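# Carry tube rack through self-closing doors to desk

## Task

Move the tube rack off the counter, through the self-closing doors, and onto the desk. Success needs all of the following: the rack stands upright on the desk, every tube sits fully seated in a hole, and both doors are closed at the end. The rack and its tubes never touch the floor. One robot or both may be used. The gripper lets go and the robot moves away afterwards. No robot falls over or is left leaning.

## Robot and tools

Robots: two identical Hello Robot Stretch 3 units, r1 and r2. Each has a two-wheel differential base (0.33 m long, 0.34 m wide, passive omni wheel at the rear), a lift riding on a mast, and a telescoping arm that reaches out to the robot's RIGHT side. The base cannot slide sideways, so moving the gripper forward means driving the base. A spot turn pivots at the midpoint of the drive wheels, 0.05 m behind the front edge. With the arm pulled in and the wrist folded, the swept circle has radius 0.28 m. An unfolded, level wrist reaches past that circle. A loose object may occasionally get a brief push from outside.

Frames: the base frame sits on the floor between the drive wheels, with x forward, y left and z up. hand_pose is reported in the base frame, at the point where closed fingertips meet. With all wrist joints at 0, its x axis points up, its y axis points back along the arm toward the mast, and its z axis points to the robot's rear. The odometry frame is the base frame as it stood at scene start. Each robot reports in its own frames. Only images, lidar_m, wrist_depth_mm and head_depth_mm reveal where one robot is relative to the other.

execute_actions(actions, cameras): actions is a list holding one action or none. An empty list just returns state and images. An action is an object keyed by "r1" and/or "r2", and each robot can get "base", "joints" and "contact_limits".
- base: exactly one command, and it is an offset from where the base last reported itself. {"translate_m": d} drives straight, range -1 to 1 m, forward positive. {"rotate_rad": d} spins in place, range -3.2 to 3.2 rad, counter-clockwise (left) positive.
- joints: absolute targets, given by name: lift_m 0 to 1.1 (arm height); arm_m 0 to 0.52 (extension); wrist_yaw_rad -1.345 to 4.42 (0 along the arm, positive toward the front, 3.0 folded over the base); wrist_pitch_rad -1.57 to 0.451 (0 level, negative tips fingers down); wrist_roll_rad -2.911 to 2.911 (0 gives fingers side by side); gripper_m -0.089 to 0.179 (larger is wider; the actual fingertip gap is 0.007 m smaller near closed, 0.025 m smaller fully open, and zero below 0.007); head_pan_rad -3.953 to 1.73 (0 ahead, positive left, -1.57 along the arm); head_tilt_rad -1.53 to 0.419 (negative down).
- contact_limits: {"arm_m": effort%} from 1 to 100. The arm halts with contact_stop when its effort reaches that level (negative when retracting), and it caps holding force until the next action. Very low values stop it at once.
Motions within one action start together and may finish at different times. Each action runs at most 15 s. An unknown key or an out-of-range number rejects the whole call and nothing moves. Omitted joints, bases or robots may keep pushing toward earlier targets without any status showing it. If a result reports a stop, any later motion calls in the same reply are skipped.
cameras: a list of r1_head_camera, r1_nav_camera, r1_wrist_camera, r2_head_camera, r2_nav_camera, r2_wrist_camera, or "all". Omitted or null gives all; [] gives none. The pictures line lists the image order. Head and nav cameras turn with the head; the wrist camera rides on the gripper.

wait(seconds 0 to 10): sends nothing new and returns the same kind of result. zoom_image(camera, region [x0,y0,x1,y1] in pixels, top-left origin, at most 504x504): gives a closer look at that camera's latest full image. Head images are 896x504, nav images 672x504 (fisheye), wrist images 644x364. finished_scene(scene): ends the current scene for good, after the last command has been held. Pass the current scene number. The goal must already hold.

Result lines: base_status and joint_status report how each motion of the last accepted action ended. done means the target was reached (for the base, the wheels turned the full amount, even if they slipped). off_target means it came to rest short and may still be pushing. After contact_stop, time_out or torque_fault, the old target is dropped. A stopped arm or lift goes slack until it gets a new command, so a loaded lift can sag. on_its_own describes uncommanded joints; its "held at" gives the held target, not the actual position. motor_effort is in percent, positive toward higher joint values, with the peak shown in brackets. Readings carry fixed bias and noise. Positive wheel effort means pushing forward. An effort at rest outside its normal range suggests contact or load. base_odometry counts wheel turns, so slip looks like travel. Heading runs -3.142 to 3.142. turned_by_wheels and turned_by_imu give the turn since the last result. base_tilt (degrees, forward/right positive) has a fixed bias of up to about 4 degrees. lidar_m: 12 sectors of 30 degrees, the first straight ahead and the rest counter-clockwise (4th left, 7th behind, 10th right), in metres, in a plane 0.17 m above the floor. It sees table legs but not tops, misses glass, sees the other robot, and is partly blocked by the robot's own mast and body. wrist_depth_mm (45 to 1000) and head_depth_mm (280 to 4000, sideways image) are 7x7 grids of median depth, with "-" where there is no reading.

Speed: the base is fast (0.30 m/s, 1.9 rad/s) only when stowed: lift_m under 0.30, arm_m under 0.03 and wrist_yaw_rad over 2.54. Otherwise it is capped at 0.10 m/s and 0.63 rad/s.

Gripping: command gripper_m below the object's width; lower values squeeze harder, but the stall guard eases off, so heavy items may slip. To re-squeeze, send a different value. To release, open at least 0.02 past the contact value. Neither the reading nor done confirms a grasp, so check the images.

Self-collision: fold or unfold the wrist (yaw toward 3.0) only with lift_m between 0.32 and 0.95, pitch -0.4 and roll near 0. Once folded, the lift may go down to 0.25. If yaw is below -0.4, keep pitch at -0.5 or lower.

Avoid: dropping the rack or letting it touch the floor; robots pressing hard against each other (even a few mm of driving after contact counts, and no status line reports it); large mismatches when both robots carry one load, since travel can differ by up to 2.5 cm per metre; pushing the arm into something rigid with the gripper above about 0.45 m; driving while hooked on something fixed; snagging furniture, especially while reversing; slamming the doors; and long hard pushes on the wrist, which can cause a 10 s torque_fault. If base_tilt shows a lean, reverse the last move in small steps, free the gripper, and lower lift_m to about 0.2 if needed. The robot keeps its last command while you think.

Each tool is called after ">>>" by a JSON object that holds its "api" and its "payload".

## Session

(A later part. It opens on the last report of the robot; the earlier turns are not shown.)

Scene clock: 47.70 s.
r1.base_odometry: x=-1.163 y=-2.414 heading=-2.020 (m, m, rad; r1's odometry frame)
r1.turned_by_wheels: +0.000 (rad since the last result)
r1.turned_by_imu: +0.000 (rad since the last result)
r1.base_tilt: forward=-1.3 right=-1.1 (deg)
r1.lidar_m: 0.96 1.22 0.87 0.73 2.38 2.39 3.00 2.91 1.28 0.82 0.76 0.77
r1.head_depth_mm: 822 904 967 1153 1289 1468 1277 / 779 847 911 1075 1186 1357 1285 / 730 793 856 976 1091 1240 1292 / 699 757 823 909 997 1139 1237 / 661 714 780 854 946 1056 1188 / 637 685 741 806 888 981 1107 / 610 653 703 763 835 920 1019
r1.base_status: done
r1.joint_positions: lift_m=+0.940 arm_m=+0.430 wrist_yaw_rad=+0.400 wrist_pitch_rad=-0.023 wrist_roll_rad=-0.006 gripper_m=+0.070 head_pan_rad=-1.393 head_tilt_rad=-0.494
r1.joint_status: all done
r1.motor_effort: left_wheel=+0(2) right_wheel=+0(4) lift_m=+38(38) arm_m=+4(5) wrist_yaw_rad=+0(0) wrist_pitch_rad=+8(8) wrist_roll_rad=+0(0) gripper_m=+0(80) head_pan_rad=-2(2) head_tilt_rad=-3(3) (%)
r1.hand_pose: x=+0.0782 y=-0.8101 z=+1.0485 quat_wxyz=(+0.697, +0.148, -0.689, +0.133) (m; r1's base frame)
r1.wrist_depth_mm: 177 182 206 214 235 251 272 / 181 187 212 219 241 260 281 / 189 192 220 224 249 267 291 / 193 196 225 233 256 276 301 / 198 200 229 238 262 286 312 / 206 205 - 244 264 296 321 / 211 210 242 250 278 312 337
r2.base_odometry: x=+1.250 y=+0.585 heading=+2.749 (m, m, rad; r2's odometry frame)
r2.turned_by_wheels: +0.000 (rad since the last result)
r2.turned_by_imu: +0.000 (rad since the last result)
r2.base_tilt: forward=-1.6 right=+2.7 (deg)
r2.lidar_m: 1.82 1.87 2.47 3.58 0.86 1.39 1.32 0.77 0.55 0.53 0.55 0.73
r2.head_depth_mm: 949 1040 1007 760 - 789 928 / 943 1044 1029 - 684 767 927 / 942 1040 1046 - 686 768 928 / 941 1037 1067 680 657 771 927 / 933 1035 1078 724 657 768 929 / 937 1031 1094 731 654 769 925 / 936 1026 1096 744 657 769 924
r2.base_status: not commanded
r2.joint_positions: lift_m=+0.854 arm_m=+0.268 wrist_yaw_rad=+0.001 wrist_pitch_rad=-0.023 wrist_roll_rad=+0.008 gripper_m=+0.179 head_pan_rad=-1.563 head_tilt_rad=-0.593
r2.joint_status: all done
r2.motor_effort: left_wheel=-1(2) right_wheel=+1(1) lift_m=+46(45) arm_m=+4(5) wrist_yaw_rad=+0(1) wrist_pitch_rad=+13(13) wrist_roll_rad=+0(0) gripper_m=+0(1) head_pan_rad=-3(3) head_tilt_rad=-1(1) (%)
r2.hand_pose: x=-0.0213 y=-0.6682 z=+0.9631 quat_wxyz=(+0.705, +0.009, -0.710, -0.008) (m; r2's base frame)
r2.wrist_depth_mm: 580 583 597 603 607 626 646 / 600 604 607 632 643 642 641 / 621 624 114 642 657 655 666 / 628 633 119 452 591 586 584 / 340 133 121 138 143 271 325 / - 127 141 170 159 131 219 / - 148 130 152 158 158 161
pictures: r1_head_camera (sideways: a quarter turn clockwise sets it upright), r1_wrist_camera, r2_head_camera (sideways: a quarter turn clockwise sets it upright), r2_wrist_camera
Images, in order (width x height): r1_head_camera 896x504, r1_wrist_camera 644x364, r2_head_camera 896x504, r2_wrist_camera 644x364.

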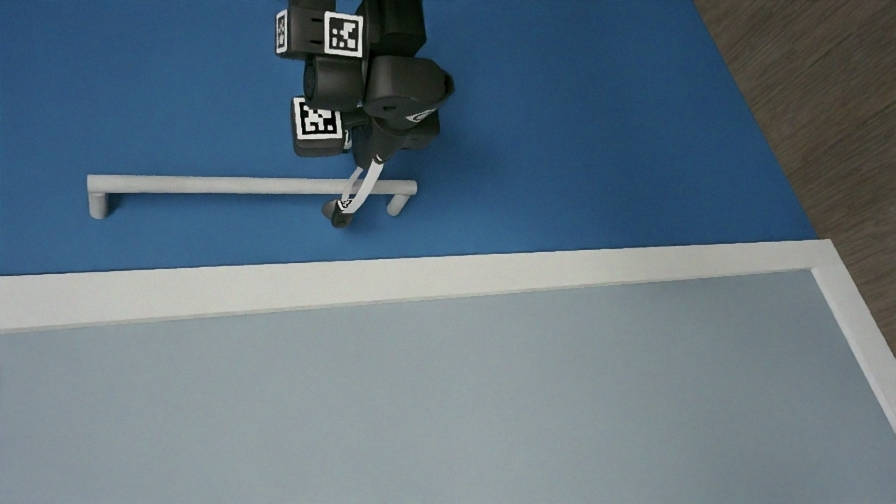

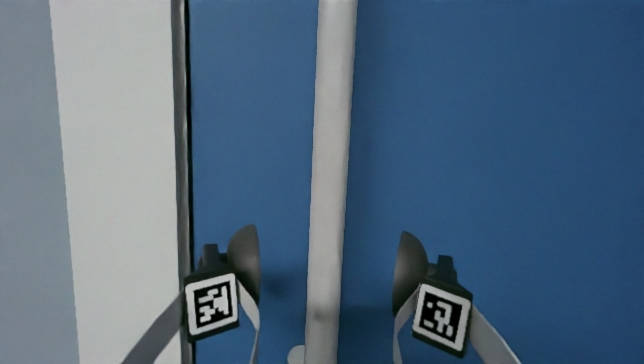

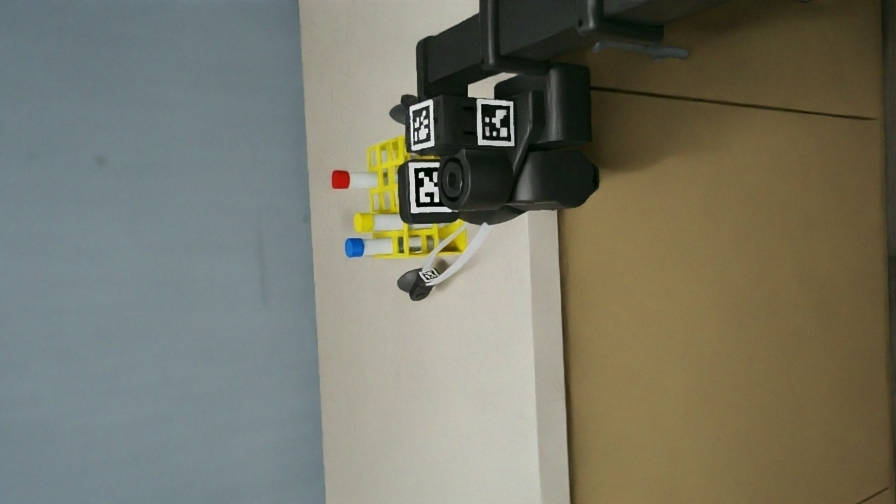

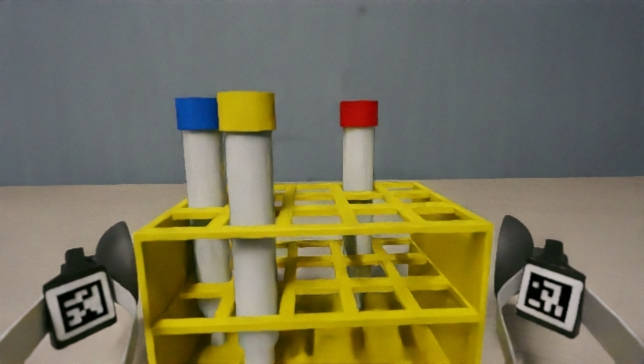

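>>> {"api": "execute_actions", "payload": {"actions": [{"r1":{"joints":{"gripper_m":-0.03}},"r2":{"joints":{"gripper_m":0.09}}}], "cameras": ["r1_wrist_camera","r2_head_camera","r2_wrist_camera"]}}

Scene clock: 49.43 s.
r1.base_odometry: x=-1.163 y=-2.414 heading=-2.020 (m, m, rad; r1's odometry frame)
r1.turned_by_wheels: +0.000 (rad since the last result)
r1.turned_by_imu: +0.000 (rad since the last result)
r1.base_tilt: forward=-1.2 right=-1.1 (deg)
r1.lidar_m: 0.96 1.22 0.87 0.73 2.38 2.40 2.99 2.90 1.28 0.82 0.76 0.77
r1.head_depth_mm: 823 905 966 1153 1284 1455 1282 / 776 850 909 1074 1185 1360 1285 / 731 796 857 978 1092 1244 1295 / 698 755 826 909 995 1135 1236 / 661 715 780 854 944 1052 1188 / 636 685 743 808 887 984 1103 / 610 652 703 764 835 919 1024
r1.base_status: not commanded
r1.joint_positions: lift_m=+0.940 arm_m=+0.430 wrist_yaw_rad=+0.400 wrist_pitch_rad=-0.023 wrist_roll_rad=-0.006 gripper_m=-0.029 head_pan_rad=-1.393 head_tilt_rad=-0.494
r1.joint_status: all done
r1.motor_effort: left_wheel=+0(1) right_wheel=+0(1) lift_m=+38(38) arm_m=+4(4) wrist_yaw_rad=+0(1) wrist_pitch_rad=+7(8) wrist_roll_rad=+0(0) gripper_m=-14(90) head_pan_rad=-3(3) head_tilt_rad=-3(4) (%)
r1.hand_pose: x=+0.0782 y=-0.8101 z=+1.0485 quat_wxyz=(+0.697, +0.148, -0.689, +0.133) (m; r1's base frame)
r1.wrist_depth_mm: 177 182 205 214 234 251 273 / 181 187 214 218 242 258 281 / 189 191 219 226 249 266 291 / 194 195 225 233 255 275 300 / 199 201 228 239 265 286 313 / 206 206 232 - 274 296 324 / 211 211 238 189 285 304 336
r2.base_odometry: x=+1.250 y=+0.585 heading=+2.749 (m, m, rad; r2's odometry frame)
r2.turned_by_wheels: +0.000 (rad since the last result)
r2.turned_by_imu: +0.000 (rad since the last result)
r2.base_tilt: forward=-1.5 right=+2.7 (deg)
r2.lidar_m: 1.82 1.87 2.47 3.60 0.86 1.39 1.32 0.78 0.56 0.53 0.55 0.74
r2.head_depth_mm: 945 1036 1013 761 - 789 925 / 945 1041 1021 - 686 769 926 / 939 1039 1045 - 686 771 928 / 938 1029 1065 683 657 768 930 / 936 1029 1083 723 656 769 930 / 934 1028 1092 734 654 771 921 / 933 1027 1088 744 656 766 920
r2.base_status: not commanded
r2.joint_positions: lift_m=+0.854 arm_m=+0.268 wrist_yaw_rad=+0.001 wrist_pitch_rad=-0.023 wrist_roll_rad=+0.008 gripper_m=+0.092 head_pan_rad=-1.563 head_tilt_rad=-0.593
r2.joint_status: all done
r2.motor_effort: left_wheel=-1(3) right_wheel=+1(1) lift_m=+46(45) arm_m=+4(3) wrist_yaw_rad=+0(1) wrist_pitch_rad=+13(13) wrist_roll_rad=+0(0) gripper_m=-30(100) head_pan_rad=-3(3) head_tilt_rad=-1(0) (%)
r2.hand_pose: x=-0.0213 y=-0.6682 z=+0.9631 quat_wxyz=(+0.705, +0.009, -0.710, -0.008) (m; r2's base frame)
r2.wrist_depth_mm: 586 595 594 608 610 609 622 / 592 609 606 621 633 638 680 / 622 628 146 626 644 648 682 / 620 642 149 184 517 582 578 / 335 332 134 189 177 315 325 / 226 137 137 155 153 - 221 / 181 165 152 166 161 166 169
pictures: r1_wrist_camera, r2_head_camera (sideways: a quarter turn clockwise sets it upright), r2_wrist_camera
Images, in order (width x height): r1_wrist_camera 644x364, r2_head_camera 896x504, r2_wrist_camera 644x364.

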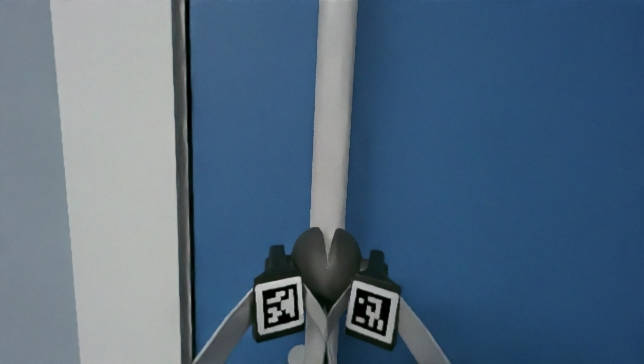

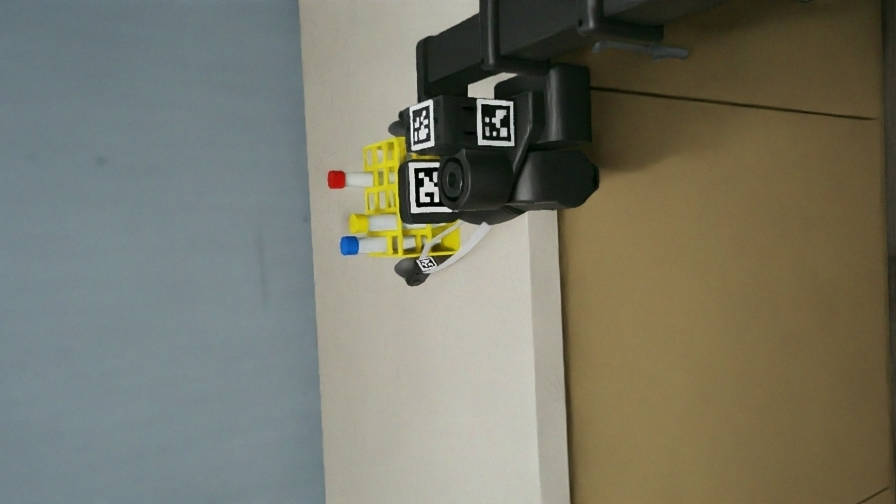

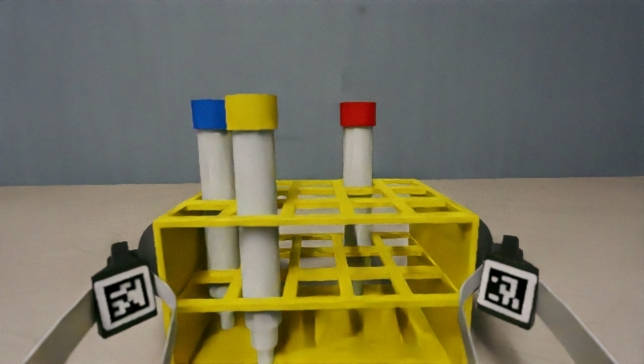

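>>> {"api": "execute_actions", "payload": {"actions": [{"r1":{"joints":{"gripper_m":0.07}},"r2":{"joints":{"lift_m":0.89}}}], "cameras": ["r2_wrist_camera"]}}

>>> {"api": "execute_actions", "payload": {"actions": [{"r1":{"base":{"translate_m":0.01},"joints":{"arm_m":0.455}}}], "cameras": []}}

>>> {"api": "execute_actions", "payload": {"actions": [{"r1":{"joints":{"gripper_m":-0.03}}}], "cameras": ["r1_wrist_camera","r2_head_camera","r2_wrist_camera"]}}

Scene clock: 51.27 s.
r1.base_odometry: x=-1.163 y=-2.414 heading=-2.020 (m, m, rad; r1's odometry frame)
r1.turned_by_wheels: +0.000 (rad since the last result)
r1.turned_by_imu: -0.001 (rad since the last result)
r1.base_tilt: forward=-1.2 right=-1.1 (deg)
r1.lidar_m: 0.96 1.22 0.87 0.73 2.38 2.40 2.99 2.90 1.28 0.82 0.77 0.78
r1.head_depth_mm: 822 904 967 1151 1290 1463 1286 / 776 851 911 1080 1178 1364 1285 / 729 793 858 975 1095 1243 1293 / 700 756 824 911 997 1143 1231 / 660 714 779 856 947 1056 1189 / 637 685 741 806 885 982 1099 / 609 654 703 766 833 918 1021
r1.base_status: not commanded
r1.joint_positions: lift_m=+0.940 arm_m=+0.430 wrist_yaw_rad=+0.400 wrist_pitch_rad=-0.023 wrist_roll_rad=-0.006 gripper_m=+0.070 head_pan_rad=-1.393 head_tilt_rad=-0.494
r1.joint_status: all done
r1.motor_effort: left_wheel=+0(1) right_wheel=+0(1) lift_m=+38(38) arm_m=+4(5) wrist_yaw_rad=+0(0) wrist_pitch_rad=+7(8) wrist_roll_rad=+0(0) gripper_m=+0(81) head_pan_rad=-2(2) head_tilt_rad=-3(3) (%)
r1.hand_pose: x=+0.0782 y=-0.8101 z=+1.0485 quat_wxyz=(+0.697, +0.148, -0.689, +0.133) (m; r1's base frame)
r1.wrist_depth_mm: 176 182 206 213 234 252 273 / 181 187 213 218 241 259 280 / 189 192 218 224 248 268 290 / 194 196 225 233 255 275 300 / 199 201 229 239 260 285 313 / 205 205 - 243 265 296 322 / 211 209 243 250 277 312 334
r2.base_odometry: x=+1.250 y=+0.585 heading=+2.749 (m, m, rad; r2's odometry frame)
r2.turned_by_wheels: +0.000 (rad since the last result)
r2.turned_by_imu: +0.000 (rad since the last result)
r2.base_tilt: forward=-1.5 right=+2.7 (deg)
r2.lidar_m: 1.82 1.87 2.47 3.61 0.86 1.39 1.32 0.77 0.56 0.53 0.55 0.73
r2.head_depth_mm: 948 1042 1020 - 665 769 926 / 944 1043 1071 - 671 767 925 / 939 1040 1047 - 672 770 928 / 941 1032 1060 678 657 769 931 / 938 1029 1087 722 655 771 928 / 933 1025 1087 734 655 767 926 / 935 1030 1084 744 657 768 926
r2.base_status: not commanded
r2.joint_positions: lift_m=+0.889 arm_m=+0.268 wrist_yaw_rad=+0.001 wrist_pitch_rad=-0.029 wrist_roll_rad=+0.008 gripper_m=+0.102 head_pan_rad=-1.563 head_tilt_rad=-0.593
r2.joint_status: all done
r2.on_its_own: gripper_m is held at +0.100, not at your +0.090, by its stall guard, which is still easing
r2.motor_effort: left_wheel=-1(2) right_wheel=+1(1) lift_m=+47(49) arm_m=+4(2) wrist_yaw_rad=+1(0) wrist_pitch_rad=+16(16) wrist_roll_rad=+0(0) gripper_m=-21(27) head_pan_rad=-2(3) head_tilt_rad=-2(2) (%)
r2.hand_pose: x=-0.0213 y=-0.6680 z=+0.9965 quat_wxyz=(+0.705, +0.011, -0.709, -0.010) (m; r2's base frame)
r2.wrist_depth_mm: 592 589 594 594 608 639 634 / 598 601 624 615 631 646 657 / 610 629 150 627 650 674 665 / 644 634 152 185 651 682 695 / 426 426 135 188 178 409 410 / 295 138 140 156 145 - 285 / 224 212 152 167 160 209 218
pictures: r2_wrist_camera
Images, in order (width x height): r2_wrist_camera 644x364.

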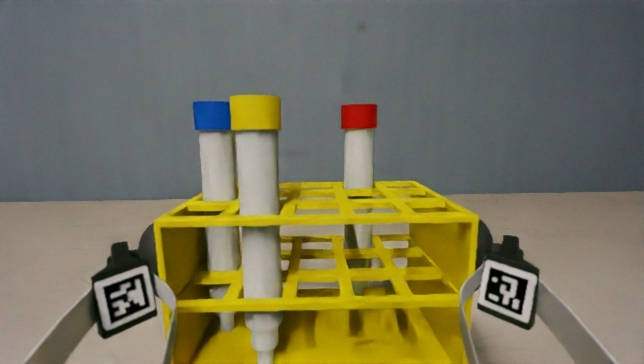

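Scene clock: 53.03 s.
r1.base_odometry: x=-1.168 y=-2.423 heading=-2.020 (m, m, rad; r1's odometry frame)
r1.turned_by_wheels: +0.000 (rad since the last result)
r1.turned_by_imu: +0.000 (rad since the last result)
r1.base_tilt: forward=-1.3 right=-1.1 (deg)
r1.lidar_m: 0.96 1.21 0.89 0.73 2.38 2.40 2.99 2.91 1.27 0.81 0.76 0.77
r1.head_depth_mm: 815 897 - 1135 1281 1463 1282 / 770 842 895 1058 1171 1346 1286 / 722 789 849 969 1081 1230 1289 / 691 747 816 890 1002 1129 1239 / 656 708 772 847 937 1047 1182 / 632 679 734 801 880 974 1093 / 603 647 698 756 828 909 1015
r1.base_status: done
r1.joint_positions: lift_m=+0.940 arm_m=+0.455 wrist_yaw_rad=+0.400 wrist_pitch_rad=-0.023 wrist_roll_rad=-0.006 gripper_m=+0.070 head_pan_rad=-1.393 head_tilt_rad=-0.494
r1.joint_status: all done
r1.motor_effort: left_wheel=+0(2) right_wheel=+1(4) lift_m=+38(38) arm_m=+4(6) wrist_yaw_rad=+0(0) wrist_pitch_rad=+8(8) wrist_roll_rad=+0(0) gripper_m=-1(0) head_pan_rad=-2(2) head_tilt_rad=-4(3) (%)
r1.hand_pose: x=+0.0782 y=-0.8351 z=+1.0485 quat_wxyz=(+0.697, +0.148, -0.689, +0.133) (m; r1's base frame)
r1.wrist_depth_mm: 154 161 183 189 208 222 241 / 157 165 188 194 214 230 249 / 160 169 192 199 220 237 258 / 164 173 197 148 226 244 267 / 168 177 200 209 232 252 275 / 173 181 - 216 234 263 288 / 178 184 216 223 246 276 299
r2.base_odometry: x=+1.250 y=+0.585 heading=+2.749 (m, m, rad; r2's odometry frame)
r2.turned_by_wheels: +0.000 (rad since the last result)
r2.turned_by_imu: +0.000 (rad since the last result)
r2.base_tilt: forward=-1.6 right=+2.7 (deg)
r2.lidar_m: 1.82 1.88 2.47 3.60 0.86 1.39 1.32 0.78 0.56 0.53 0.55 0.73
r2.head_depth_mm: 948 1039 1015 - 664 771 929 / 943 1039 1070 - 668 771 929 / 942 1035 1052 - 672 770 928 / 941 1031 1062 677 652 771 926 / 939 1030 1081 725 654 770 936 / 935 1032 1093 736 655 768 928 / 931 1026 1089 743 657 766 926
r2.base_status: not commanded
r2.joint_positions: lift_m=+0.889 arm_m=+0.268 wrist_yaw_rad=+0.001 wrist_pitch_rad=-0.029 wrist_roll_rad=+0.008 gripper_m=+0.105 head_pan_rad=-1.563 head_tilt_rad=-0.593
r2.joint_status: not commanded
r2.on_its_own: gripper_m is held at +0.104, not at your +0.090, by its stall guard, which is not easing now
r2.motor_effort: left_wheel=-2(2) right_wheel=+1(2) lift_m=+47(47) arm_m=+2(3) wrist_yaw_rad=+1(0) wrist_pitch_rad=+16(16) wrist_roll_rad=+0(1) gripper_m=-22(24) head_pan_rad=-3(3) head_tilt_rad=-1(1) (%)
r2.hand_pose: x=-0.0213 y=-0.6680 z=+0.9965 quat_wxyz=(+0.705, +0.011, -0.709, -0.010) (m; r2's base frame)
r2.wrist_depth_mm: 577 584 583 602 625 629 628 / 593 602 600 627 630 650 657 / 616 613 147 630 652 661 667 / 619 632 153 185 667 700 682 / 421 438 134 187 178 410 409 / 298 137 139 156 145 - 285 / 224 212 153 167 161 209 218
pictures: none
No camera images: the call's "cameras" was empty. Leave "cameras" out to get every camera's image.

Scene clock: 54.53 s.
r1.base_odometry: x=-1.168 y=-2.423 heading=-2.020 (m, m, rad; r1's odometry frame)
r1.turned_by_wheels: +0.000 (rad since the last result)
r1.turned_by_imu: +0.000 (rad since the last result)
r1.base_tilt: forward=-1.3 right=-1.1 (deg)
r1.lidar_m: 0.96 1.21 0.89 0.73 2.38 2.40 2.99 2.91 1.27 0.81 0.76 0.77
r1.head_depth_mm: 816 897 - 1138 1282 1456 1285 / 770 842 896 1058 1169 1344 1280 / 723 785 850 968 1083 1233 1290 / 689 749 817 888 1003 1129 1237 / 655 708 776 849 937 1045 1179 / 631 679 735 801 876 972 1092 / 604 647 697 756 826 912 1016
r1.base_status: not commanded
r1.joint_positions: lift_m=+0.940 arm_m=+0.455 wrist_yaw_rad=+0.401 wrist_pitch_rad=-0.023 wrist_roll_rad=-0.006 gripper_m=-0.029 head_pan_rad=-1.393 head_tilt_rad=-0.494
r1.joint_status: all done
r1.motor_effort: left_wheel=+1(2) right_wheel=+0(0) lift_m=+38(38) arm_m=+3(4) wrist_yaw_rad=-1(1) wrist_pitch_rad=+8(8) wrist_roll_rad=+0(0) gripper_m=-19(92) head_pan_rad=-2(3) head_tilt_rad=-4(3) (%)
r1.hand_pose: x=+0.0785 y=-0.8351 z=+1.0485 quat_wxyz=(+0.697, +0.149, -0.689, +0.133) (m; r1's base frame)
r1.wrist_depth_mm: 154 161 182 187 208 223 240 / 157 164 188 194 213 229 249 / 161 168 193 199 219 236 256 / 164 172 196 203 226 244 265 / 169 177 201 149 234 252 275 / 172 181 205 149 244 263 285 / 178 186 216 223 250 269 297
r2.base_odometry: x=+1.250 y=+0.585 heading=+2.749 (m, m, rad; r2's odometry frame)
r2.turned_by_wheels: +0.000 (rad since the last result)
r2.turned_by_imu: +0.000 (rad since the last result)
r2.base_tilt: forward=-1.5 right=+2.7 (deg)
r2.lidar_m: 1.82 1.87 2.47 3.60 0.86 1.39 1.32 0.77 0.55 0.53 0.55 0.73
r2.head_depth_mm: 942 1040 1012 - 662 771 931 / 938 1037 1073 - 668 769 930 / 942 1035 1050 - 670 768 931 / 934 1032 1070 676 656 766 927 / 936 1030 1082 726 656 769 929 / 934 1026 1094 734 654 769 927 / 934 1023 1087 743 656 768 925
r2.base_status: not commanded
r2.joint_positions: lift_m=+0.889 arm_m=+0.268 wrist_yaw_rad=+0.001 wrist_pitch_rad=-0.029 wrist_roll_rad=+0.008 gripper_m=+0.105 head_pan_rad=-1.563 head_tilt_rad=-0.593
r2.joint_status: not commanded
r2.on_its_own: gripper_m is held at +0.104, not at your +0.090, by its stall guard, which is not easing now
r2.motor_effort: left_wheel=-2(1) right_wheel=+1(1) lift_m=+47(47) arm_m=+3(4) wrist_yaw_rad=+0(1) wrist_pitch_rad=+16(16) wrist_roll_rad=+0(0) gripper_m=-22(22) head_pan_rad=-3(3) head_tilt_rad=-1(1) (%)
r2.hand_pose: x=-0.0213 y=-0.6680 z=+0.9965 quat_wxyz=(+0.705, +0.011, -0.709, -0.010) (m; r2's base frame)
r2.wrist_depth_mm: 571 586 588 613 617 616 642 / 596 600 621 617 624 654 650 / 625 628 129 646 651 665 675 / 622 650 153 185 666 690 678 / 426 427 133 187 179 405 410 / 293 137 138 155 147 - 284 / 222 212 153 167 161 208 218
pictures: r1_wrist_camera, r2_head_camera (sideways: a quarter turn clockwise sets it upright), r2_wrist_camera
Images, in order (width x height): r1_wrist_camera 644x364, r2_head_camera 896x504, r2_wrist_camera 644x364.

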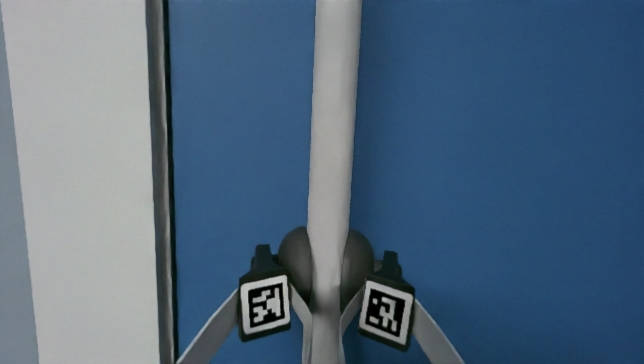

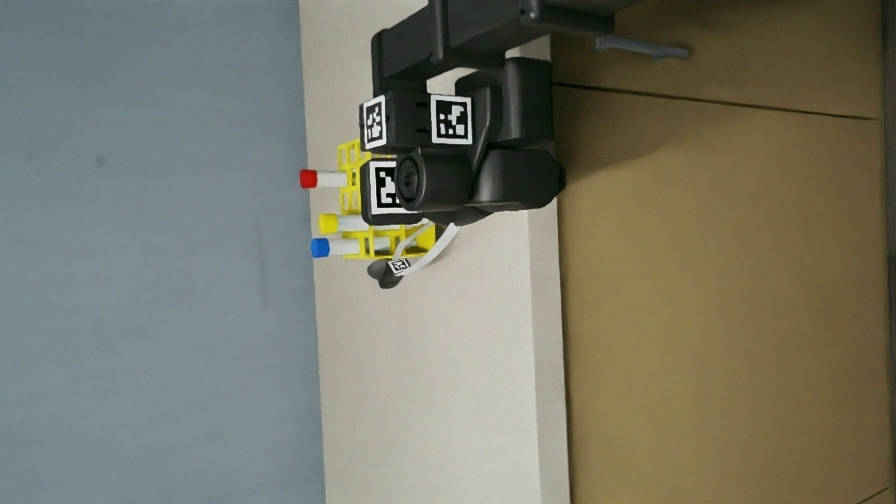

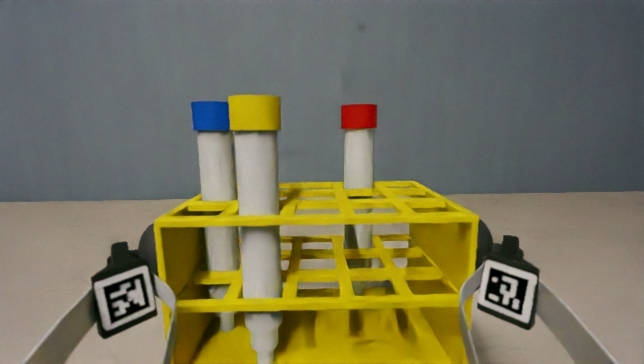

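>>> {"api": "execute_actions", "payload": {"actions": [{"r1":{"base":{"translate_m":-0.055},"joints":{"arm_m":0.40,"head_tilt_rad":-0.6}},"r2":{"joints":{"arm_m":0.0}}}], "cameras": ["r1_wrist_camera","r1_nav_camera","r2_wrist_camera"]}}

Scene clock: 58.47 s.
r1.base_odometry: x=-1.144 y=-2.374 heading=-2.020 (m, m, rad; r1's odometry frame)
r1.turned_by_wheels: +0.000 (rad since the last result)
r1.turned_by_imu: -0.001 (rad since the last result)
r1.base_tilt: forward=-1.3 right=-1.1 (deg)
r1.lidar_m: 0.99 1.26 0.75 0.74 2.35 2.37 2.96 2.87 1.29 0.79 0.79 0.80
r1.head_depth_mm: 797 880 - 1196 1446 1429 1217 / 741 812 - 1078 1265 1405 1214 / 685 754 839 976 1134 1339 1221 / 649 720 806 926 1063 1275 1226 / 680 754 835 932 1054 1229 1231 / 660 720 792 881 992 1131 1212 / 634 688 753 833 931 1053 1182
r1.base_status: done
r1.joint_positions: lift_m=+0.940 arm_m=+0.400 wrist_yaw_rad=+0.407 wrist_pitch_rad=-0.023 wrist_roll_rad=-0.006 gripper_m=-0.029 head_pan_rad=-1.393 head_tilt_rad=-0.592
r1.joint_status: all done
r1.motor_effort: left_wheel=+2(9) right_wheel=-2(13) lift_m=+38(38) arm_m=-4(10) wrist_yaw_rad=-5(8) wrist_pitch_rad=+8(8) wrist_roll_rad=+0(0) gripper_m=-18(20) head_pan_rad=-2(2) head_tilt_rad=-5(14) (%)
r1.hand_pose: x=+0.0797 y=-0.7801 z=+1.0483 quat_wxyz=(+0.696, +0.151, -0.689, +0.135) (m; r1's base frame)
r1.wrist_depth_mm: 222 222 179 186 214 236 264 / 227 228 184 193 220 243 275 / 233 232 189 198 227 253 284 / 239 238 193 201 235 261 298 / 246 244 199 149 243 272 309 / 253 252 200 149 257 281 322 / 258 259 212 223 262 292 336
r2.base_odometry: x=+1.250 y=+0.585 heading=+2.749 (m, m, rad; r2's odometry frame)
r2.turned_by_wheels: +0.000 (rad since the last result)
r2.turned_by_imu: +0.000 (rad since the last result)
r2.base_tilt: forward=-1.5 right=+2.7 (deg)
r2.lidar_m: 1.82 1.87 2.47 3.59 0.87 1.39 1.32 0.78 0.56 0.53 0.55 0.74
r2.head_depth_mm: 945 1044 1008 691 662 751 - / 944 1044 1025 699 464 768 - / 942 1034 1047 678 432 - - / 941 1035 1062 713 450 769 930 / 940 1031 1085 724 665 769 928 / 935 1030 1088 734 656 770 927 / 930 1028 1089 743 654 768 925
r2.base_status: not commanded
r2.joint_positions: lift_m=+0.889 arm_m=+0.003 wrist_yaw_rad=+0.000 wrist_pitch_rad=-0.030 wrist_roll_rad=+0.008 gripper_m=+0.105 head_pan_rad=-1.563 head_tilt_rad=-0.593
r2.joint_status: all done
joint sent to its limit — the command would take r2.arm_m past its lower limit, so that joint was sent only as far as its limit.
r2.on_its_own: gripper_m is held at +0.104, not at your +0.090, by its stall guard, which is not easing now
r2.motor_effort: left_wheel=-2(2) right_wheel=+1(1) lift_m=+46(47) arm_m=-3(3) wrist_yaw_rad=+0(0) wrist_pitch_rad=+17(17) wrist_roll_rad=+0(0) gripper_m=-22(22) head_pan_rad=-3(3) head_tilt_rad=-1(2) (%)
r2.hand_pose: x=-0.0214 y=-0.4034 z=+0.9963 quat_wxyz=(+0.705, +0.011, -0.709, -0.011) (m; r2's base frame)
r2.wrist_depth_mm: 807 836 842 861 865 889 899 / 841 861 856 848 910 890 938 / 873 885 129 889 917 938 955 / 776 795 152 185 646 746 738 / 428 426 134 187 179 420 412 / 299 137 138 156 145 - 305 / 312 318 153 166 160 337 337
pictures: r1_nav_camera (sideways: a quarter turn counterclockwise sets it upright), r1_wrist_camera, r2_wrist_camera
Images, in order (width x height): r1_nav_camera 672x504, r1_wrist_camera 644x364, r2_wrist_camera 644x364.

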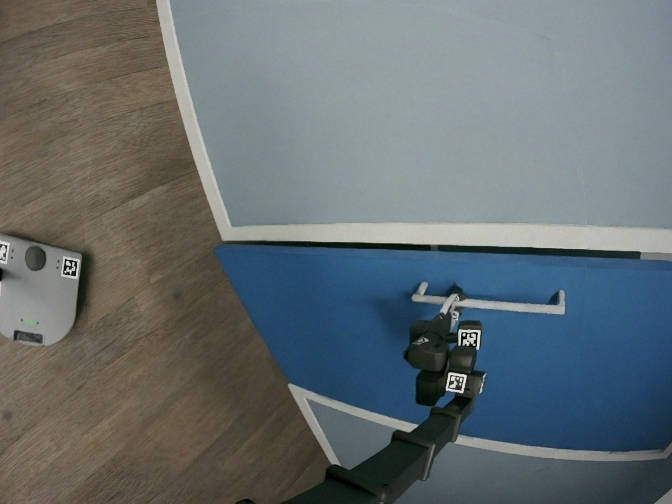

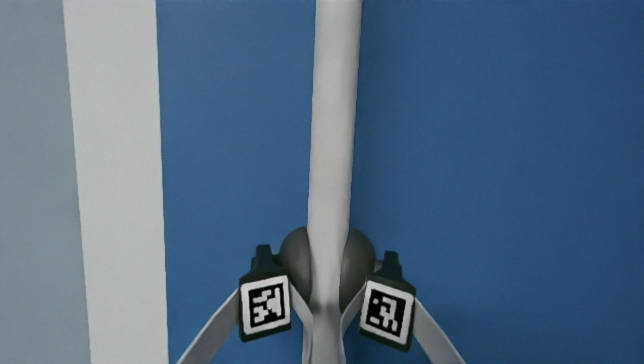

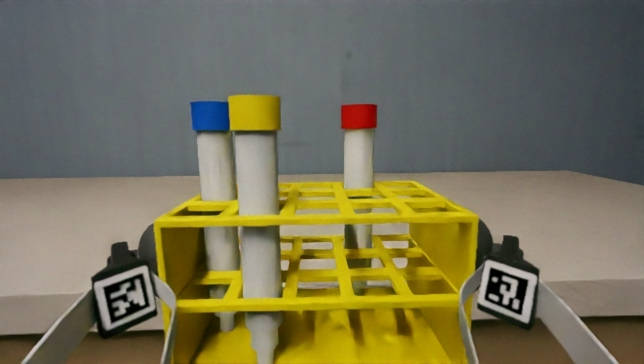

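>>> {"api": "execute_actions", "payload": {"actions": [{"r1":{"base":{"translate_m":-0.09},"joints":{"arm_m":0.325}},"r2":{"joints":{"wrist_yaw_rad":0.5}}}], "cameras": []}}

>>> {"api": "execute_actions", "payload": {"actions": [{"r1":{"base":{"translate_m":-0.093},"joints":{"arm_m":0.267}},"r2":{"joints":{"wrist_yaw_rad":1.0}}}], "cameras": []}}

>>> {"api": "execute_actions", "payload": {"actions": [{"r1":{"base":{"translate_m":-0.139},"joints":{"arm_m":0.207}},"r2":{"joints":{"wrist_yaw_rad":1.57}}}], "cameras": ["r1_wrist_camera","r1_nav_camera","r1_head_camera","r2_wrist_camera"]}}

Scene clock: 60.87 s.
r1.base_odometry: x=-1.105 y=-2.293 heading=-2.019 (m, m, rad; r1's odometry frame)
r1.turned_by_wheels: +0.000 (rad since the last result)
r1.turned_by_imu: -0.001 (rad since the last result)
r1.base_tilt: forward=-1.2 right=-1.0 (deg)
r1.lidar_m: 1.07 1.33 0.77 1.69 2.30 2.32 2.89 2.80 1.40 0.70 0.72 0.86
r1.head_depth_mm: 784 884 - 1258 1500 1439 1215 / 708 793 - 1067 1244 1399 1214 / 623 697 762 913 1061 1267 1216 / 592 650 722 817 943 1137 1221 / 605 3030 3091 2207 1634 1331 1226 / 723 774 844 941 1065 1218 1233 / 676 738 805 895 999 1128 1212
r1.base_status: done
r1.joint_positions: lift_m=+0.940 arm_m=+0.325 wrist_yaw_rad=+0.404 wrist_pitch_rad=-0.024 wrist_roll_rad=-0.006 gripper_m=-0.029 head_pan_rad=-1.393 head_tilt_rad=-0.592
r1.joint_status: all done
r1.motor_effort: left_wheel=+2(5) right_wheel=-3(12) lift_m=+38(38) arm_m=-2(10) wrist_yaw_rad=-3(5) wrist_pitch_rad=+8(8) wrist_roll_rad=+1(1) gripper_m=-19(19) head_pan_rad=-2(2) head_tilt_rad=-5(5) (%)
r1.hand_pose: x=+0.0790 y=-0.7052 z=+1.0482 quat_wxyz=(+0.697, +0.150, -0.689, +0.134) (m; r1's base frame)
r1.wrist_depth_mm: 317 166 176 186 229 267 323 / 322 320 180 193 236 280 340 / 331 327 184 199 244 289 357 / 338 339 190 203 253 301 374 / 343 346 194 151 263 314 394 / 355 358 195 150 282 328 419 / 362 366 207 224 284 344 444
r2.base_odometry: x=+1.250 y=+0.585 heading=+2.749 (m, m, rad; r2's odometry frame)
r2.turned_by_wheels: +0.000 (rad since the last result)
r2.turned_by_imu: +0.000 (rad since the last result)
r2.base_tilt: forward=-1.5 right=+2.7 (deg)
r2.lidar_m: 1.83 1.87 2.46 3.60 1.74 1.39 1.32 0.78 0.55 0.53 0.55 0.73
r2.head_depth_mm: 950 1047 1006 691 655 741 - / 941 1041 1028 698 656 767 - / 942 1034 1045 706 654 760 - / 942 1033 1064 717 460 - - / 933 1028 1084 722 441 748 940 / 934 1025 1088 735 401 768 927 / 935 1028 1090 744 614 788 927
r2.base_status: not commanded
r2.joint_positions: lift_m=+0.889 arm_m=+0.003 wrist_yaw_rad=+0.498 wrist_pitch_rad=-0.030 wrist_roll_rad=+0.008 gripper_m=+0.105 head_pan_rad=-1.563 head_tilt_rad=-0.593
r2.joint_status: all done
r2.on_its_own: gripper_m is held at +0.104, not at your +0.090, by its stall guard, which is not easing now
r2.motor_effort: left_wheel=-2(2) right_wheel=+1(1) lift_m=+47(46) arm_m=-2(2) wrist_yaw_rad=+2(2) wrist_pitch_rad=+17(17) wrist_roll_rad=+0(0) gripper_m=-22(22) head_pan_rad=-3(3) head_tilt_rad=-1(2) (%)
r2.hand_pose: x=+0.1006 y=-0.3723 z=+0.9963 quat_wxyz=(+0.685, +0.186, -0.685, +0.163) (m; r2's base frame)
r2.wrist_depth_mm: - - - 944 871 764 708 / - - - 963 887 793 709 / - - 129 - 871 799 709 / 812 792 152 188 637 759 714 / 621 480 134 188 178 414 419 / 670 137 138 156 145 - 285 / 775 558 153 167 162 271 236
pictures: none
No camera images: the call's "cameras" was empty. Leave "cameras" out to get every camera's image.

Scene clock: 62.80 s.
r1.base_odometry: x=-1.064 y=-2.209 heading=-2.019 (m, m, rad; r1's odometry frame)
r1.turned_by_wheels: +0.000 (rad since the last result)
r1.turned_by_imu: +0.000 (rad since the last result)
r1.base_tilt: forward=-1.3 right=-1.0 (deg)
r1.lidar_m: 1.14 1.40 0.80 1.80 2.24 2.26 2.82 2.72 1.51 0.64 0.64 0.92
r1.head_depth_mm: 808 931 - 1435 1600 1438 1211 / 700 792 - - 1276 1402 1217 / 615 683 683 880 1024 1225 1217 / 550 609 672 751 865 1022 1174 / 521 582 679 2129 1733 1453 1229 / 2802 3039 3157 1069 1146 1298 1237 / 2600 791 855 954 1065 1211 1239
r1.base_status: done
r1.joint_positions: lift_m=+0.940 arm_m=+0.267 wrist_yaw_rad=+0.407 wrist_pitch_rad=-0.024 wrist_roll_rad=-0.006 gripper_m=-0.029 head_pan_rad=-1.393 head_tilt_rad=-0.592
r1.joint_status: all done
r1.motor_effort: left_wheel=+4(6) right_wheel=-3(11) lift_m=+38(38) arm_m=-4(10) wrist_yaw_rad=-5(14) wrist_pitch_rad=+8(8) wrist_roll_rad=+1(1) gripper_m=-18(20) head_pan_rad=-3(3) head_tilt_rad=-4(4) (%)
r1.hand_pose: x=+0.0797 y=-0.6470 z=+1.0482 quat_wxyz=(+0.696, +0.151, -0.688, +0.135) (m; r1's base frame)
r1.wrist_depth_mm: 398 159 175 192 247 312 420 / 407 163 179 196 256 325 448 / 416 168 184 202 266 340 474 / 427 173 189 204 276 358 511 / 435 178 193 154 290 376 550 / 447 181 193 - 315 400 593 / 457 188 207 229 322 419 643
r2.base_odometry: x=+1.250 y=+0.585 heading=+2.749 (m, m, rad; r2's odometry frame)
r2.turned_by_wheels: +0.000 (rad since the last result)
r2.turned_by_imu: +0.000 (rad since the last result)
r2.base_tilt: forward=-1.5 right=+2.6 (deg)
r2.lidar_m: 1.83 1.87 2.47 3.59 1.51 1.39 1.32 0.77 0.56 0.53 0.55 0.73
r2.head_depth_mm: 944 1043 1012 692 656 730 - / 940 1045 1028 698 657 760 - / 943 1032 1038 707 657 768 - / 941 1031 1062 715 656 753 - / 936 1031 1084 726 656 - - / 936 1021 1093 734 613 742 - / 934 1030 1086 745 600 390 926
r2.base_status: not commanded
r2.joint_positions: lift_m=+0.889 arm_m=+0.003 wrist_yaw_rad=+0.998 wrist_pitch_rad=-0.030 wrist_roll_rad=+0.008 gripper_m=+0.105 head_pan_rad=-1.563 head_tilt_rad=-0.593
r2.joint_status: all done
r2.on_its_own: gripper_m is held at +0.104, not at your +0.090, by its stall guard, which is not easing now
r2.motor_effort: left_wheel=-2(1) right_wheel=+1(1) lift_m=+46(46) arm_m=-3(2) wrist_yaw_rad=+2(2) wrist_pitch_rad=+17(17) wrist_roll_rad=+0(0) gripper_m=-22(22) head_pan_rad=-3(3) head_tilt_rad=-2(1) (%)
r2.hand_pose: x=+0.1933 y=-0.2864 z=+0.9963 quat_wxyz=(+0.624, +0.349, -0.618, +0.328) (m; r2's base frame)
r2.wrist_depth_mm: - - - - - 868 724 / - - - - - 890 721 / - - 130 - - 930 737 / - - 152 186 654 740 719 / - - 135 187 178 409 411 / - 137 138 156 145 - 287 / - - 153 167 160 342 247
pictures: none
No camera images: the call's "cameras" was empty. Leave "cameras" out to get every camera's image.

Scene clock: 65.63 s.
r1.base_odometry: x=-1.004 y=-2.084 heading=-2.019 (m, m, rad; r1's odometry frame)
r1.turned_by_wheels: +0.000 (rad since the last result)
r1.turned_by_imu: -0.001 (rad since the last result)
r1.base_tilt: forward=-1.2 right=-1.1 (deg)
r1.lidar_m: 1.24 1.51 0.87 1.94 2.15 2.18 2.71 2.61 1.66 0.86 0.73 1.00
r1.head_depth_mm: 1043 1183 1322 - 1697 1431 1216 / 921 1030 1145 - 1612 1440 1217 / 823 914 998 1156 1358 1440 1217 / 743 817 907 1017 1162 1343 1228 / 680 738 812 899 1007 1146 1225 / 615 660 727 811 942 1371 1235 / 579 631 730 1086 1182 1323 1235
r1.base_status: done
r1.joint_positions: lift_m=+0.940 arm_m=+0.207 wrist_yaw_rad=+0.400 wrist_pitch_rad=-0.020 wrist_roll_rad=-0.006 gripper_m=-0.029 head_pan_rad=-1.393 head_tilt_rad=-0.593
r1.joint_status: all done
r1.motor_effort: left_wheel=+1(0) right_wheel=+0(12) lift_m=+38(38) arm_m=-3(8) wrist_yaw_rad=+0(5) wrist_pitch_rad=+7(8) wrist_roll_rad=+0(0) gripper_m=-12(19) head_pan_rad=-2(2) head_tilt_rad=-5(4) (%)
r1.hand_pose: x=+0.0781 y=-0.5878 z=+1.0491 quat_wxyz=(+0.697, +0.147, -0.689, +0.134) (m; r1's base frame)
r1.wrist_depth_mm: 494 306 357 410 488 599 721 / 510 313 367 423 503 621 744 / 518 323 373 438 525 651 788 / 536 330 385 452 541 669 814 / 544 337 394 454 554 709 839 / 564 346 396 - 601 745 870 / 574 358 403 494 627 783 892
r2.base_odometry: x=+1.250 y=+0.585 heading=+2.749 (m, m, rad; r2's odometry frame)
r2.turned_by_wheels: +0.000 (rad since the last result)
r2.turned_by_imu: +0.000 (rad since the last result)
r2.base_tilt: forward=-1.5 right=+2.7 (deg)
r2.lidar_m: 1.83 1.87 2.47 0.96 1.61 1.39 1.32 0.77 0.55 0.53 0.55 0.73
r2.head_depth_mm: 947 1044 1007 690 656 735 - / 946 1038 1023 697 656 741 - / 943 1041 1043 708 656 751 913 / 940 1035 1066 715 655 771 928 / 937 1035 1084 724 655 769 876 / 935 1029 1093 735 657 770 - / 931 1024 1087 745 656 769 925
r2.base_status: not commanded
r2.joint_positions: lift_m=+0.889 arm_m=+0.003 wrist_yaw_rad=+1.568 wrist_pitch_rad=-0.030 wrist_roll_rad=+0.008 gripper_m=+0.105 head_pan_rad=-1.563 head_tilt_rad=-0.593
r2.joint_status: all done
r2.on_its_own: gripper_m is held at +0.104, not at your +0.090, by its stall guard, which is not easing now
r2.motor_effort: left_wheel=-2(3) right_wheel=+1(1) lift_m=+47(46) arm_m=-2(2) wrist_yaw_rad=+2(3) wrist_pitch_rad=+17(17) wrist_roll_rad=+0(0) gripper_m=-22(22) head_pan_rad=-3(2) head_tilt_rad=-1(2) (%)
r2.hand_pose: x=+0.2340 y=-0.1486 z=+0.9963 quat_wxyz=(+0.507, +0.509, -0.495, +0.490) (m; r2's base frame)
r2.wrist_depth_mm: - - - - - - - / - - - - - - - / - - 148 - - - - / - - 152 186 877 747 752 / - - 135 187 178 564 443 / - 138 146 155 145 - 439 / - - 153 168 161 635 397
pictures: r1_head_camera (sideways: a quarter turn clockwise sets it upright), r1_nav_camera (sideways: a quarter turn counterclockwise sets it upright), r1_wrist_camera, r2_wrist_camera
Images, in order (width x height): r1_head_camera 896x504, r1_nav_camera 672x504, r1_wrist_camera 644x364, r2_wrist_camera 644x364.

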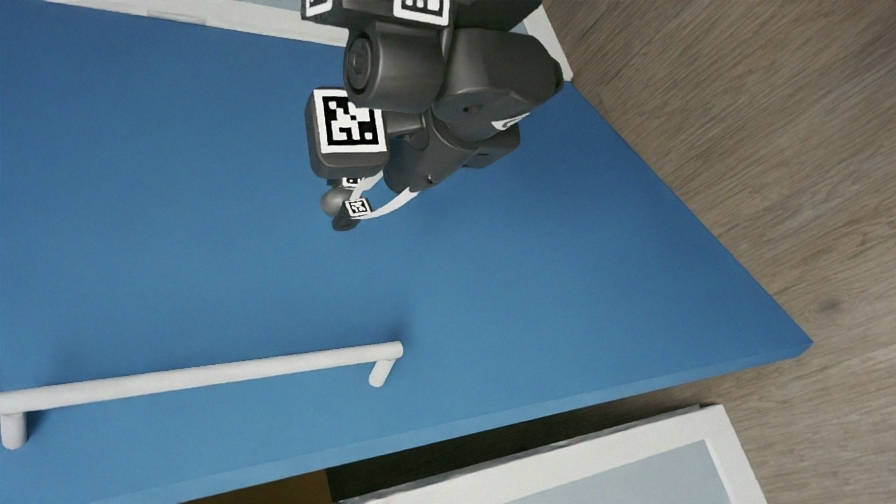

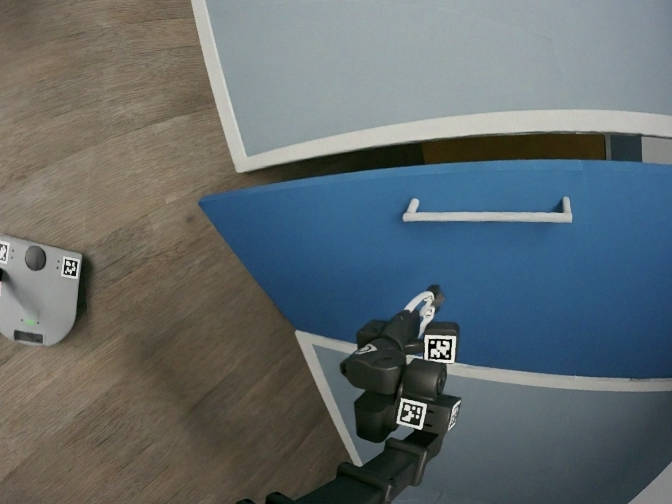

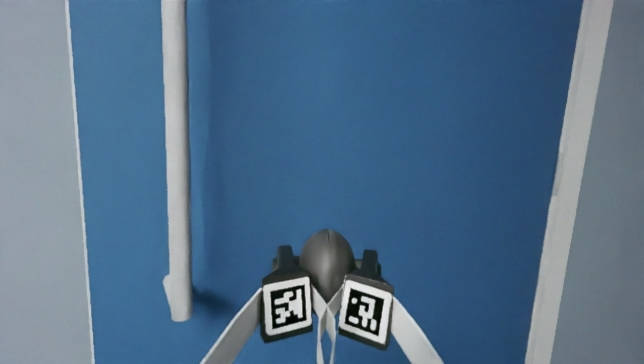

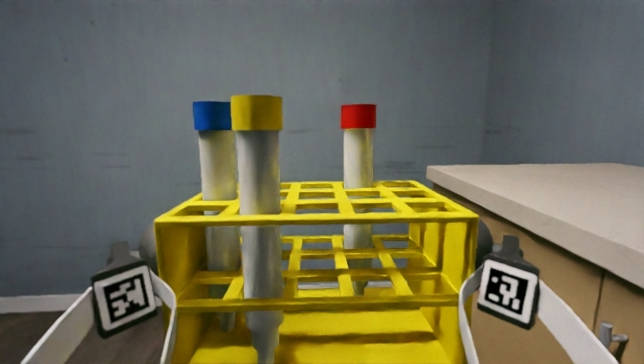

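>>> {"api": "execute_actions", "payload": {"actions": [{"r1":{"base":{"translate_m":0.383},"joints":{"gripper_m":0.08}},"r2":{"base":{"translate_m":-0.5},"joints":{"head_pan_rad":0.5}}}], "cameras": ["r1_wrist_camera"]}}

>>> {"api": "execute_actions", "payload": {"actions": [{"r1":{"joints":{"arm_m":0.465}},"r2":{"base":{"translate_m":-0.3}}}], "cameras": ["r1_wrist_camera","r1_nav_camera","r2_nav_camera"]}}

Scene clock: 73.73 s.
r1.base_odometry: x=-1.170 y=-2.429 heading=-2.019 (m, m, rad; r1's odometry frame)
r1.turned_by_wheels: +0.000 (rad since the last result)
r1.turned_by_imu: +0.000 (rad since the last result)
r1.base_tilt: forward=-1.2 right=-1.0 (deg)
r1.lidar_m: 0.95 0.51 0.64 1.55 2.39 2.41 3.01 2.91 1.26 0.81 0.75 0.76
r1.head_depth_mm: 815 907 1008 - 1454 1433 1211 / 768 857 934 - 1308 1410 1214 / 719 788 880 1031 1182 1376 1219 / 687 756 830 951 1081 1265 1224 / 653 719 797 889 1015 1168 1232 / 628 685 753 836 944 1077 1196 / 601 654 714 791 882 997 1149
r1.base_status: done
r1.joint_positions: lift_m=+0.940 arm_m=+0.207 wrist_yaw_rad=+0.400 wrist_pitch_rad=-0.020 wrist_roll_rad=-0.006 gripper_m=+0.080 head_pan_rad=-1.393 head_tilt_rad=-0.593
r1.joint_status: all done
r1.motor_effort: left_wheel=+0(5) right_wheel=+0(4) lift_m=+38(38) arm_m=-4(4) wrist_yaw_rad=+0(0) wrist_pitch_rad=+6(7) wrist_roll_rad=+1(0) gripper_m=+0(79) head_pan_rad=-2(2) head_tilt_rad=-4(4) (%)
r1.hand_pose: x=+0.0781 y=-0.5878 z=+1.0491 quat_wxyz=(+0.697, +0.147, -0.689, +0.134) (m; r1's base frame)
r1.wrist_depth_mm: 317 333 353 366 395 432 465 / 324 340 363 372 409 444 478 / 329 349 371 383 419 461 492 / 338 354 384 392 431 470 514 / 346 365 388 408 452 487 534 / 353 376 410 421 452 504 549 / 364 380 412 427 475 530 573
r2.base_odometry: x=+1.712 y=+0.394 heading=+2.749 (m, m, rad; r2's odometry frame)
r2.turned_by_wheels: +0.000 (rad since the last result)
r2.turned_by_imu: +0.000 (rad since the last result)
r2.base_tilt: forward=-1.5 right=+2.7 (deg)
r2.lidar_m: 2.32 2.39 3.15 0.62 1.23 0.86 0.82 0.84 0.57 0.54 0.56 0.76
r2.head_depth_mm: 1859 2043 2247 2312 1767 1419 1197 / 1954 2140 2368 2329 1787 1432 1206 / 2047 2243 2465 2368 1785 1444 1212 / 2141 2364 2658 2392 1816 1461 1218 / 2242 2470 2813 2436 1826 1465 1222 / 2330 2629 3010 2461 1841 1481 1229 / 2493 2807 3172 2485 1873 1474 1244
r2.base_status: done
r2.joint_positions: lift_m=+0.889 arm_m=+0.003 wrist_yaw_rad=+1.568 wrist_pitch_rad=-0.030 wrist_roll_rad=+0.008 gripper_m=+0.105 head_pan_rad=+0.493 head_tilt_rad=-0.593
r2.joint_status: all done
r2.on_its_own: gripper_m is held at +0.104, not at your +0.090, by its stall guard, which is not easing now
r2.motor_effort: left_wheel=-1(6) right_wheel=+1(1) lift_m=+47(47) arm_m=-3(2) wrist_yaw_rad=+2(2) wrist_pitch_rad=+17(17) wrist_roll_rad=+1(0) gripper_m=-22(22) head_pan_rad=+2(33) head_tilt_rad=-1(1) (%)
r2.hand_pose: x=+0.2340 y=-0.1486 z=+0.9963 quat_wxyz=(+0.507, +0.509, -0.495, +0.490) (m; r2's base frame)
r2.wrist_depth_mm: - - - - - - - / - - - - - - - / - - 148 - - - - / - - 152 186 885 756 731 / - - 134 188 178 590 451 / - 137 141 155 145 - 449 / - - 152 166 160 669 430
pictures: r1_wrist_camera
Images, in order (width x height): r1_wrist_camera 644x364.

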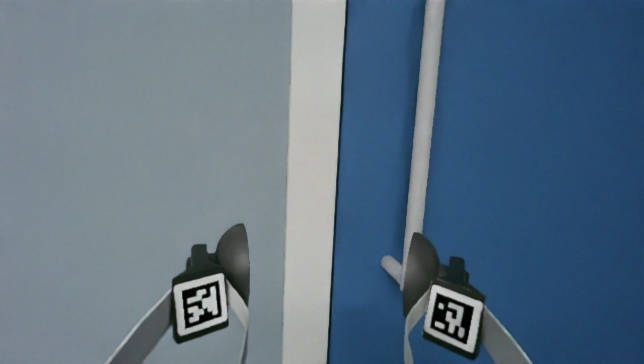

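Scene clock: 77.97 s.
r1.base_odometry: x=-1.170 y=-2.429 heading=-2.019 (m, m, rad; r1's odometry frame)
r1.turned_by_wheels: +0.000 (rad since the last result)
r1.turned_by_imu: -0.001 (rad since the last result)
r1.base_tilt: forward=-1.2 right=-1.0 (deg)
r1.lidar_m: 0.57 0.65 1.22 1.55 2.39 2.42 3.03 2.91 1.26 0.81 0.76 0.76
r1.head_depth_mm: 812 884 1081 1200 1429 1430 1215 / 766 834 - 1102 1298 1415 1216 / 718 784 905 1026 1185 1368 1215 / 688 756 837 946 1081 1257 1223 / 653 717 795 893 1009 1170 1227 / 628 685 754 841 942 1078 1192 / 600 655 715 791 885 1001 1145
r1.base_status: not commanded
r1.joint_positions: lift_m=+0.940 arm_m=+0.465 wrist_yaw_rad=+0.400 wrist_pitch_rad=-0.020 wrist_roll_rad=-0.006 gripper_m=+0.080 head_pan_rad=-1.393 head_tilt_rad=-0.593
r1.joint_status: all done
r1.motor_effort: left_wheel=+0(0) right_wheel=+0(0) lift_m=+38(38) arm_m=+4(6) wrist_yaw_rad=+0(0) wrist_pitch_rad=+7(7) wrist_roll_rad=+0(1) gripper_m=+0(0) head_pan_rad=-2(2) head_tilt_rad=-4(4) (%)
r1.hand_pose: x=+0.0781 y=-0.8452 z=+1.0491 quat_wxyz=(+0.697, +0.147, -0.689, +0.134) (m; r1's base frame)
r1.wrist_depth_mm: 145 150 172 125 195 211 227 / 147 154 176 126 201 216 234 / 151 157 181 130 206 223 242 / 154 162 186 193 213 230 250 / 158 165 190 198 219 237 260 / 161 169 201 201 221 248 268 / 165 171 201 146 230 259 278
r2.base_odometry: x=+1.989 y=+0.279 heading=+2.749 (m, m, rad; r2's odometry frame)
r2.turned_by_wheels: +0.000 (rad since the last result)
r2.turned_by_imu: +0.000 (rad since the last result)
r2.base_tilt: forward=-1.5 right=+2.7 (deg)
r2.lidar_m: 2.62 2.68 0.65 0.66 0.79 0.55 0.52 0.54 0.71 0.56 0.57 0.77
r2.head_depth_mm: 2103 2313 2514 2313 1755 1429 1200 / 2176 2400 2652 2320 1758 1444 1210 / 2299 2519 2799 2403 1785 1450 1215 / 2422 2700 2989 2410 1805 1451 1217 / 2531 2809 3083 2416 1833 1466 1225 / 2652 2956 3312 2442 1854 1484 1207 / 2835 3107 3444 2472 1857 1408 1050
r2.base_status: done
r2.joint_positions: lift_m=+0.889 arm_m=+0.003 wrist_yaw_rad=+1.568 wrist_pitch_rad=-0.030 wrist_roll_rad=+0.008 gripper_m=+0.105 head_pan_rad=+0.493 head_tilt_rad=-0.593
r2.joint_status: not commanded
r2.on_its_own: gripper_m is held at +0.104, not at your +0.090, by its stall guard, which is not easing now
r2.motor_effort: left_wheel=-2(8) right_wheel=+1(1) lift_m=+46(47) arm_m=-2(2) wrist_yaw_rad=+2(2) wrist_pitch_rad=+17(17) wrist_roll_rad=+0(0) gripper_m=-22(23) head_pan_rad=+2(3) head_tilt_rad=-2(1) (%)
r2.hand_pose: x=+0.2340 y=-0.1486 z=+0.9963 quat_wxyz=(+0.507, +0.509, -0.495, +0.490) (m; r2's base frame)
r2.wrist_depth_mm: - - - - - - - / - - - - - - - / - - 149 - - - - / - - 151 186 866 760 725 / - - 134 188 178 596 454 / - 138 140 155 146 - 459 / - - 153 168 160 685 438
pictures: r1_nav_camera (sideways: a quarter turn counterclockwise sets it upright), r1_wrist_camera, r2_nav_camera (sideways: a quarter turn counterclockwise sets it upright)
Images, in order (width x height): r1_nav_camera 672x504, r1_wrist_camera 644x364, r2_nav_camera 672x504.

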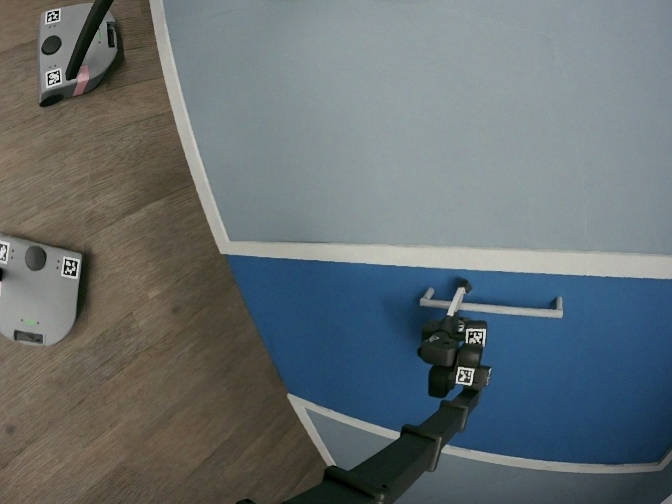

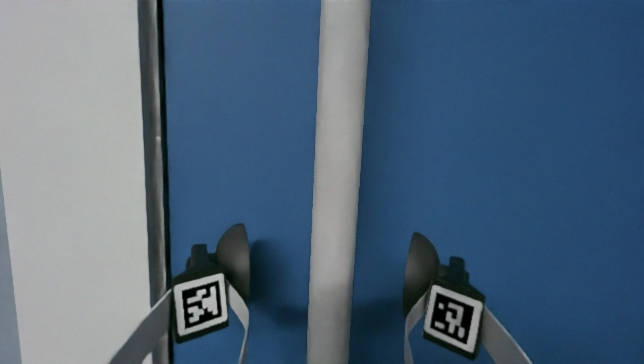

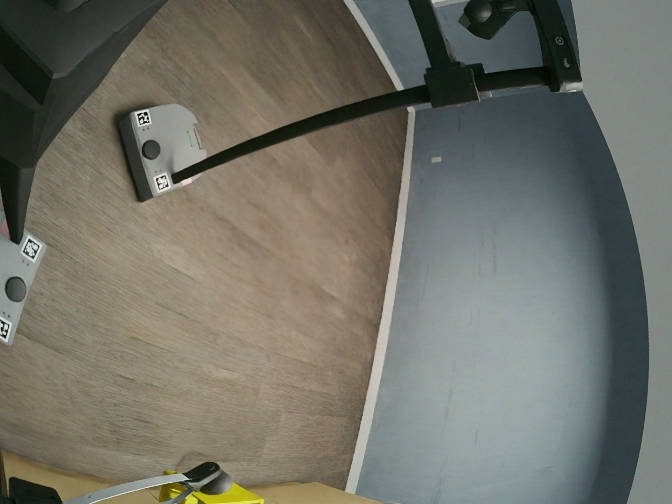

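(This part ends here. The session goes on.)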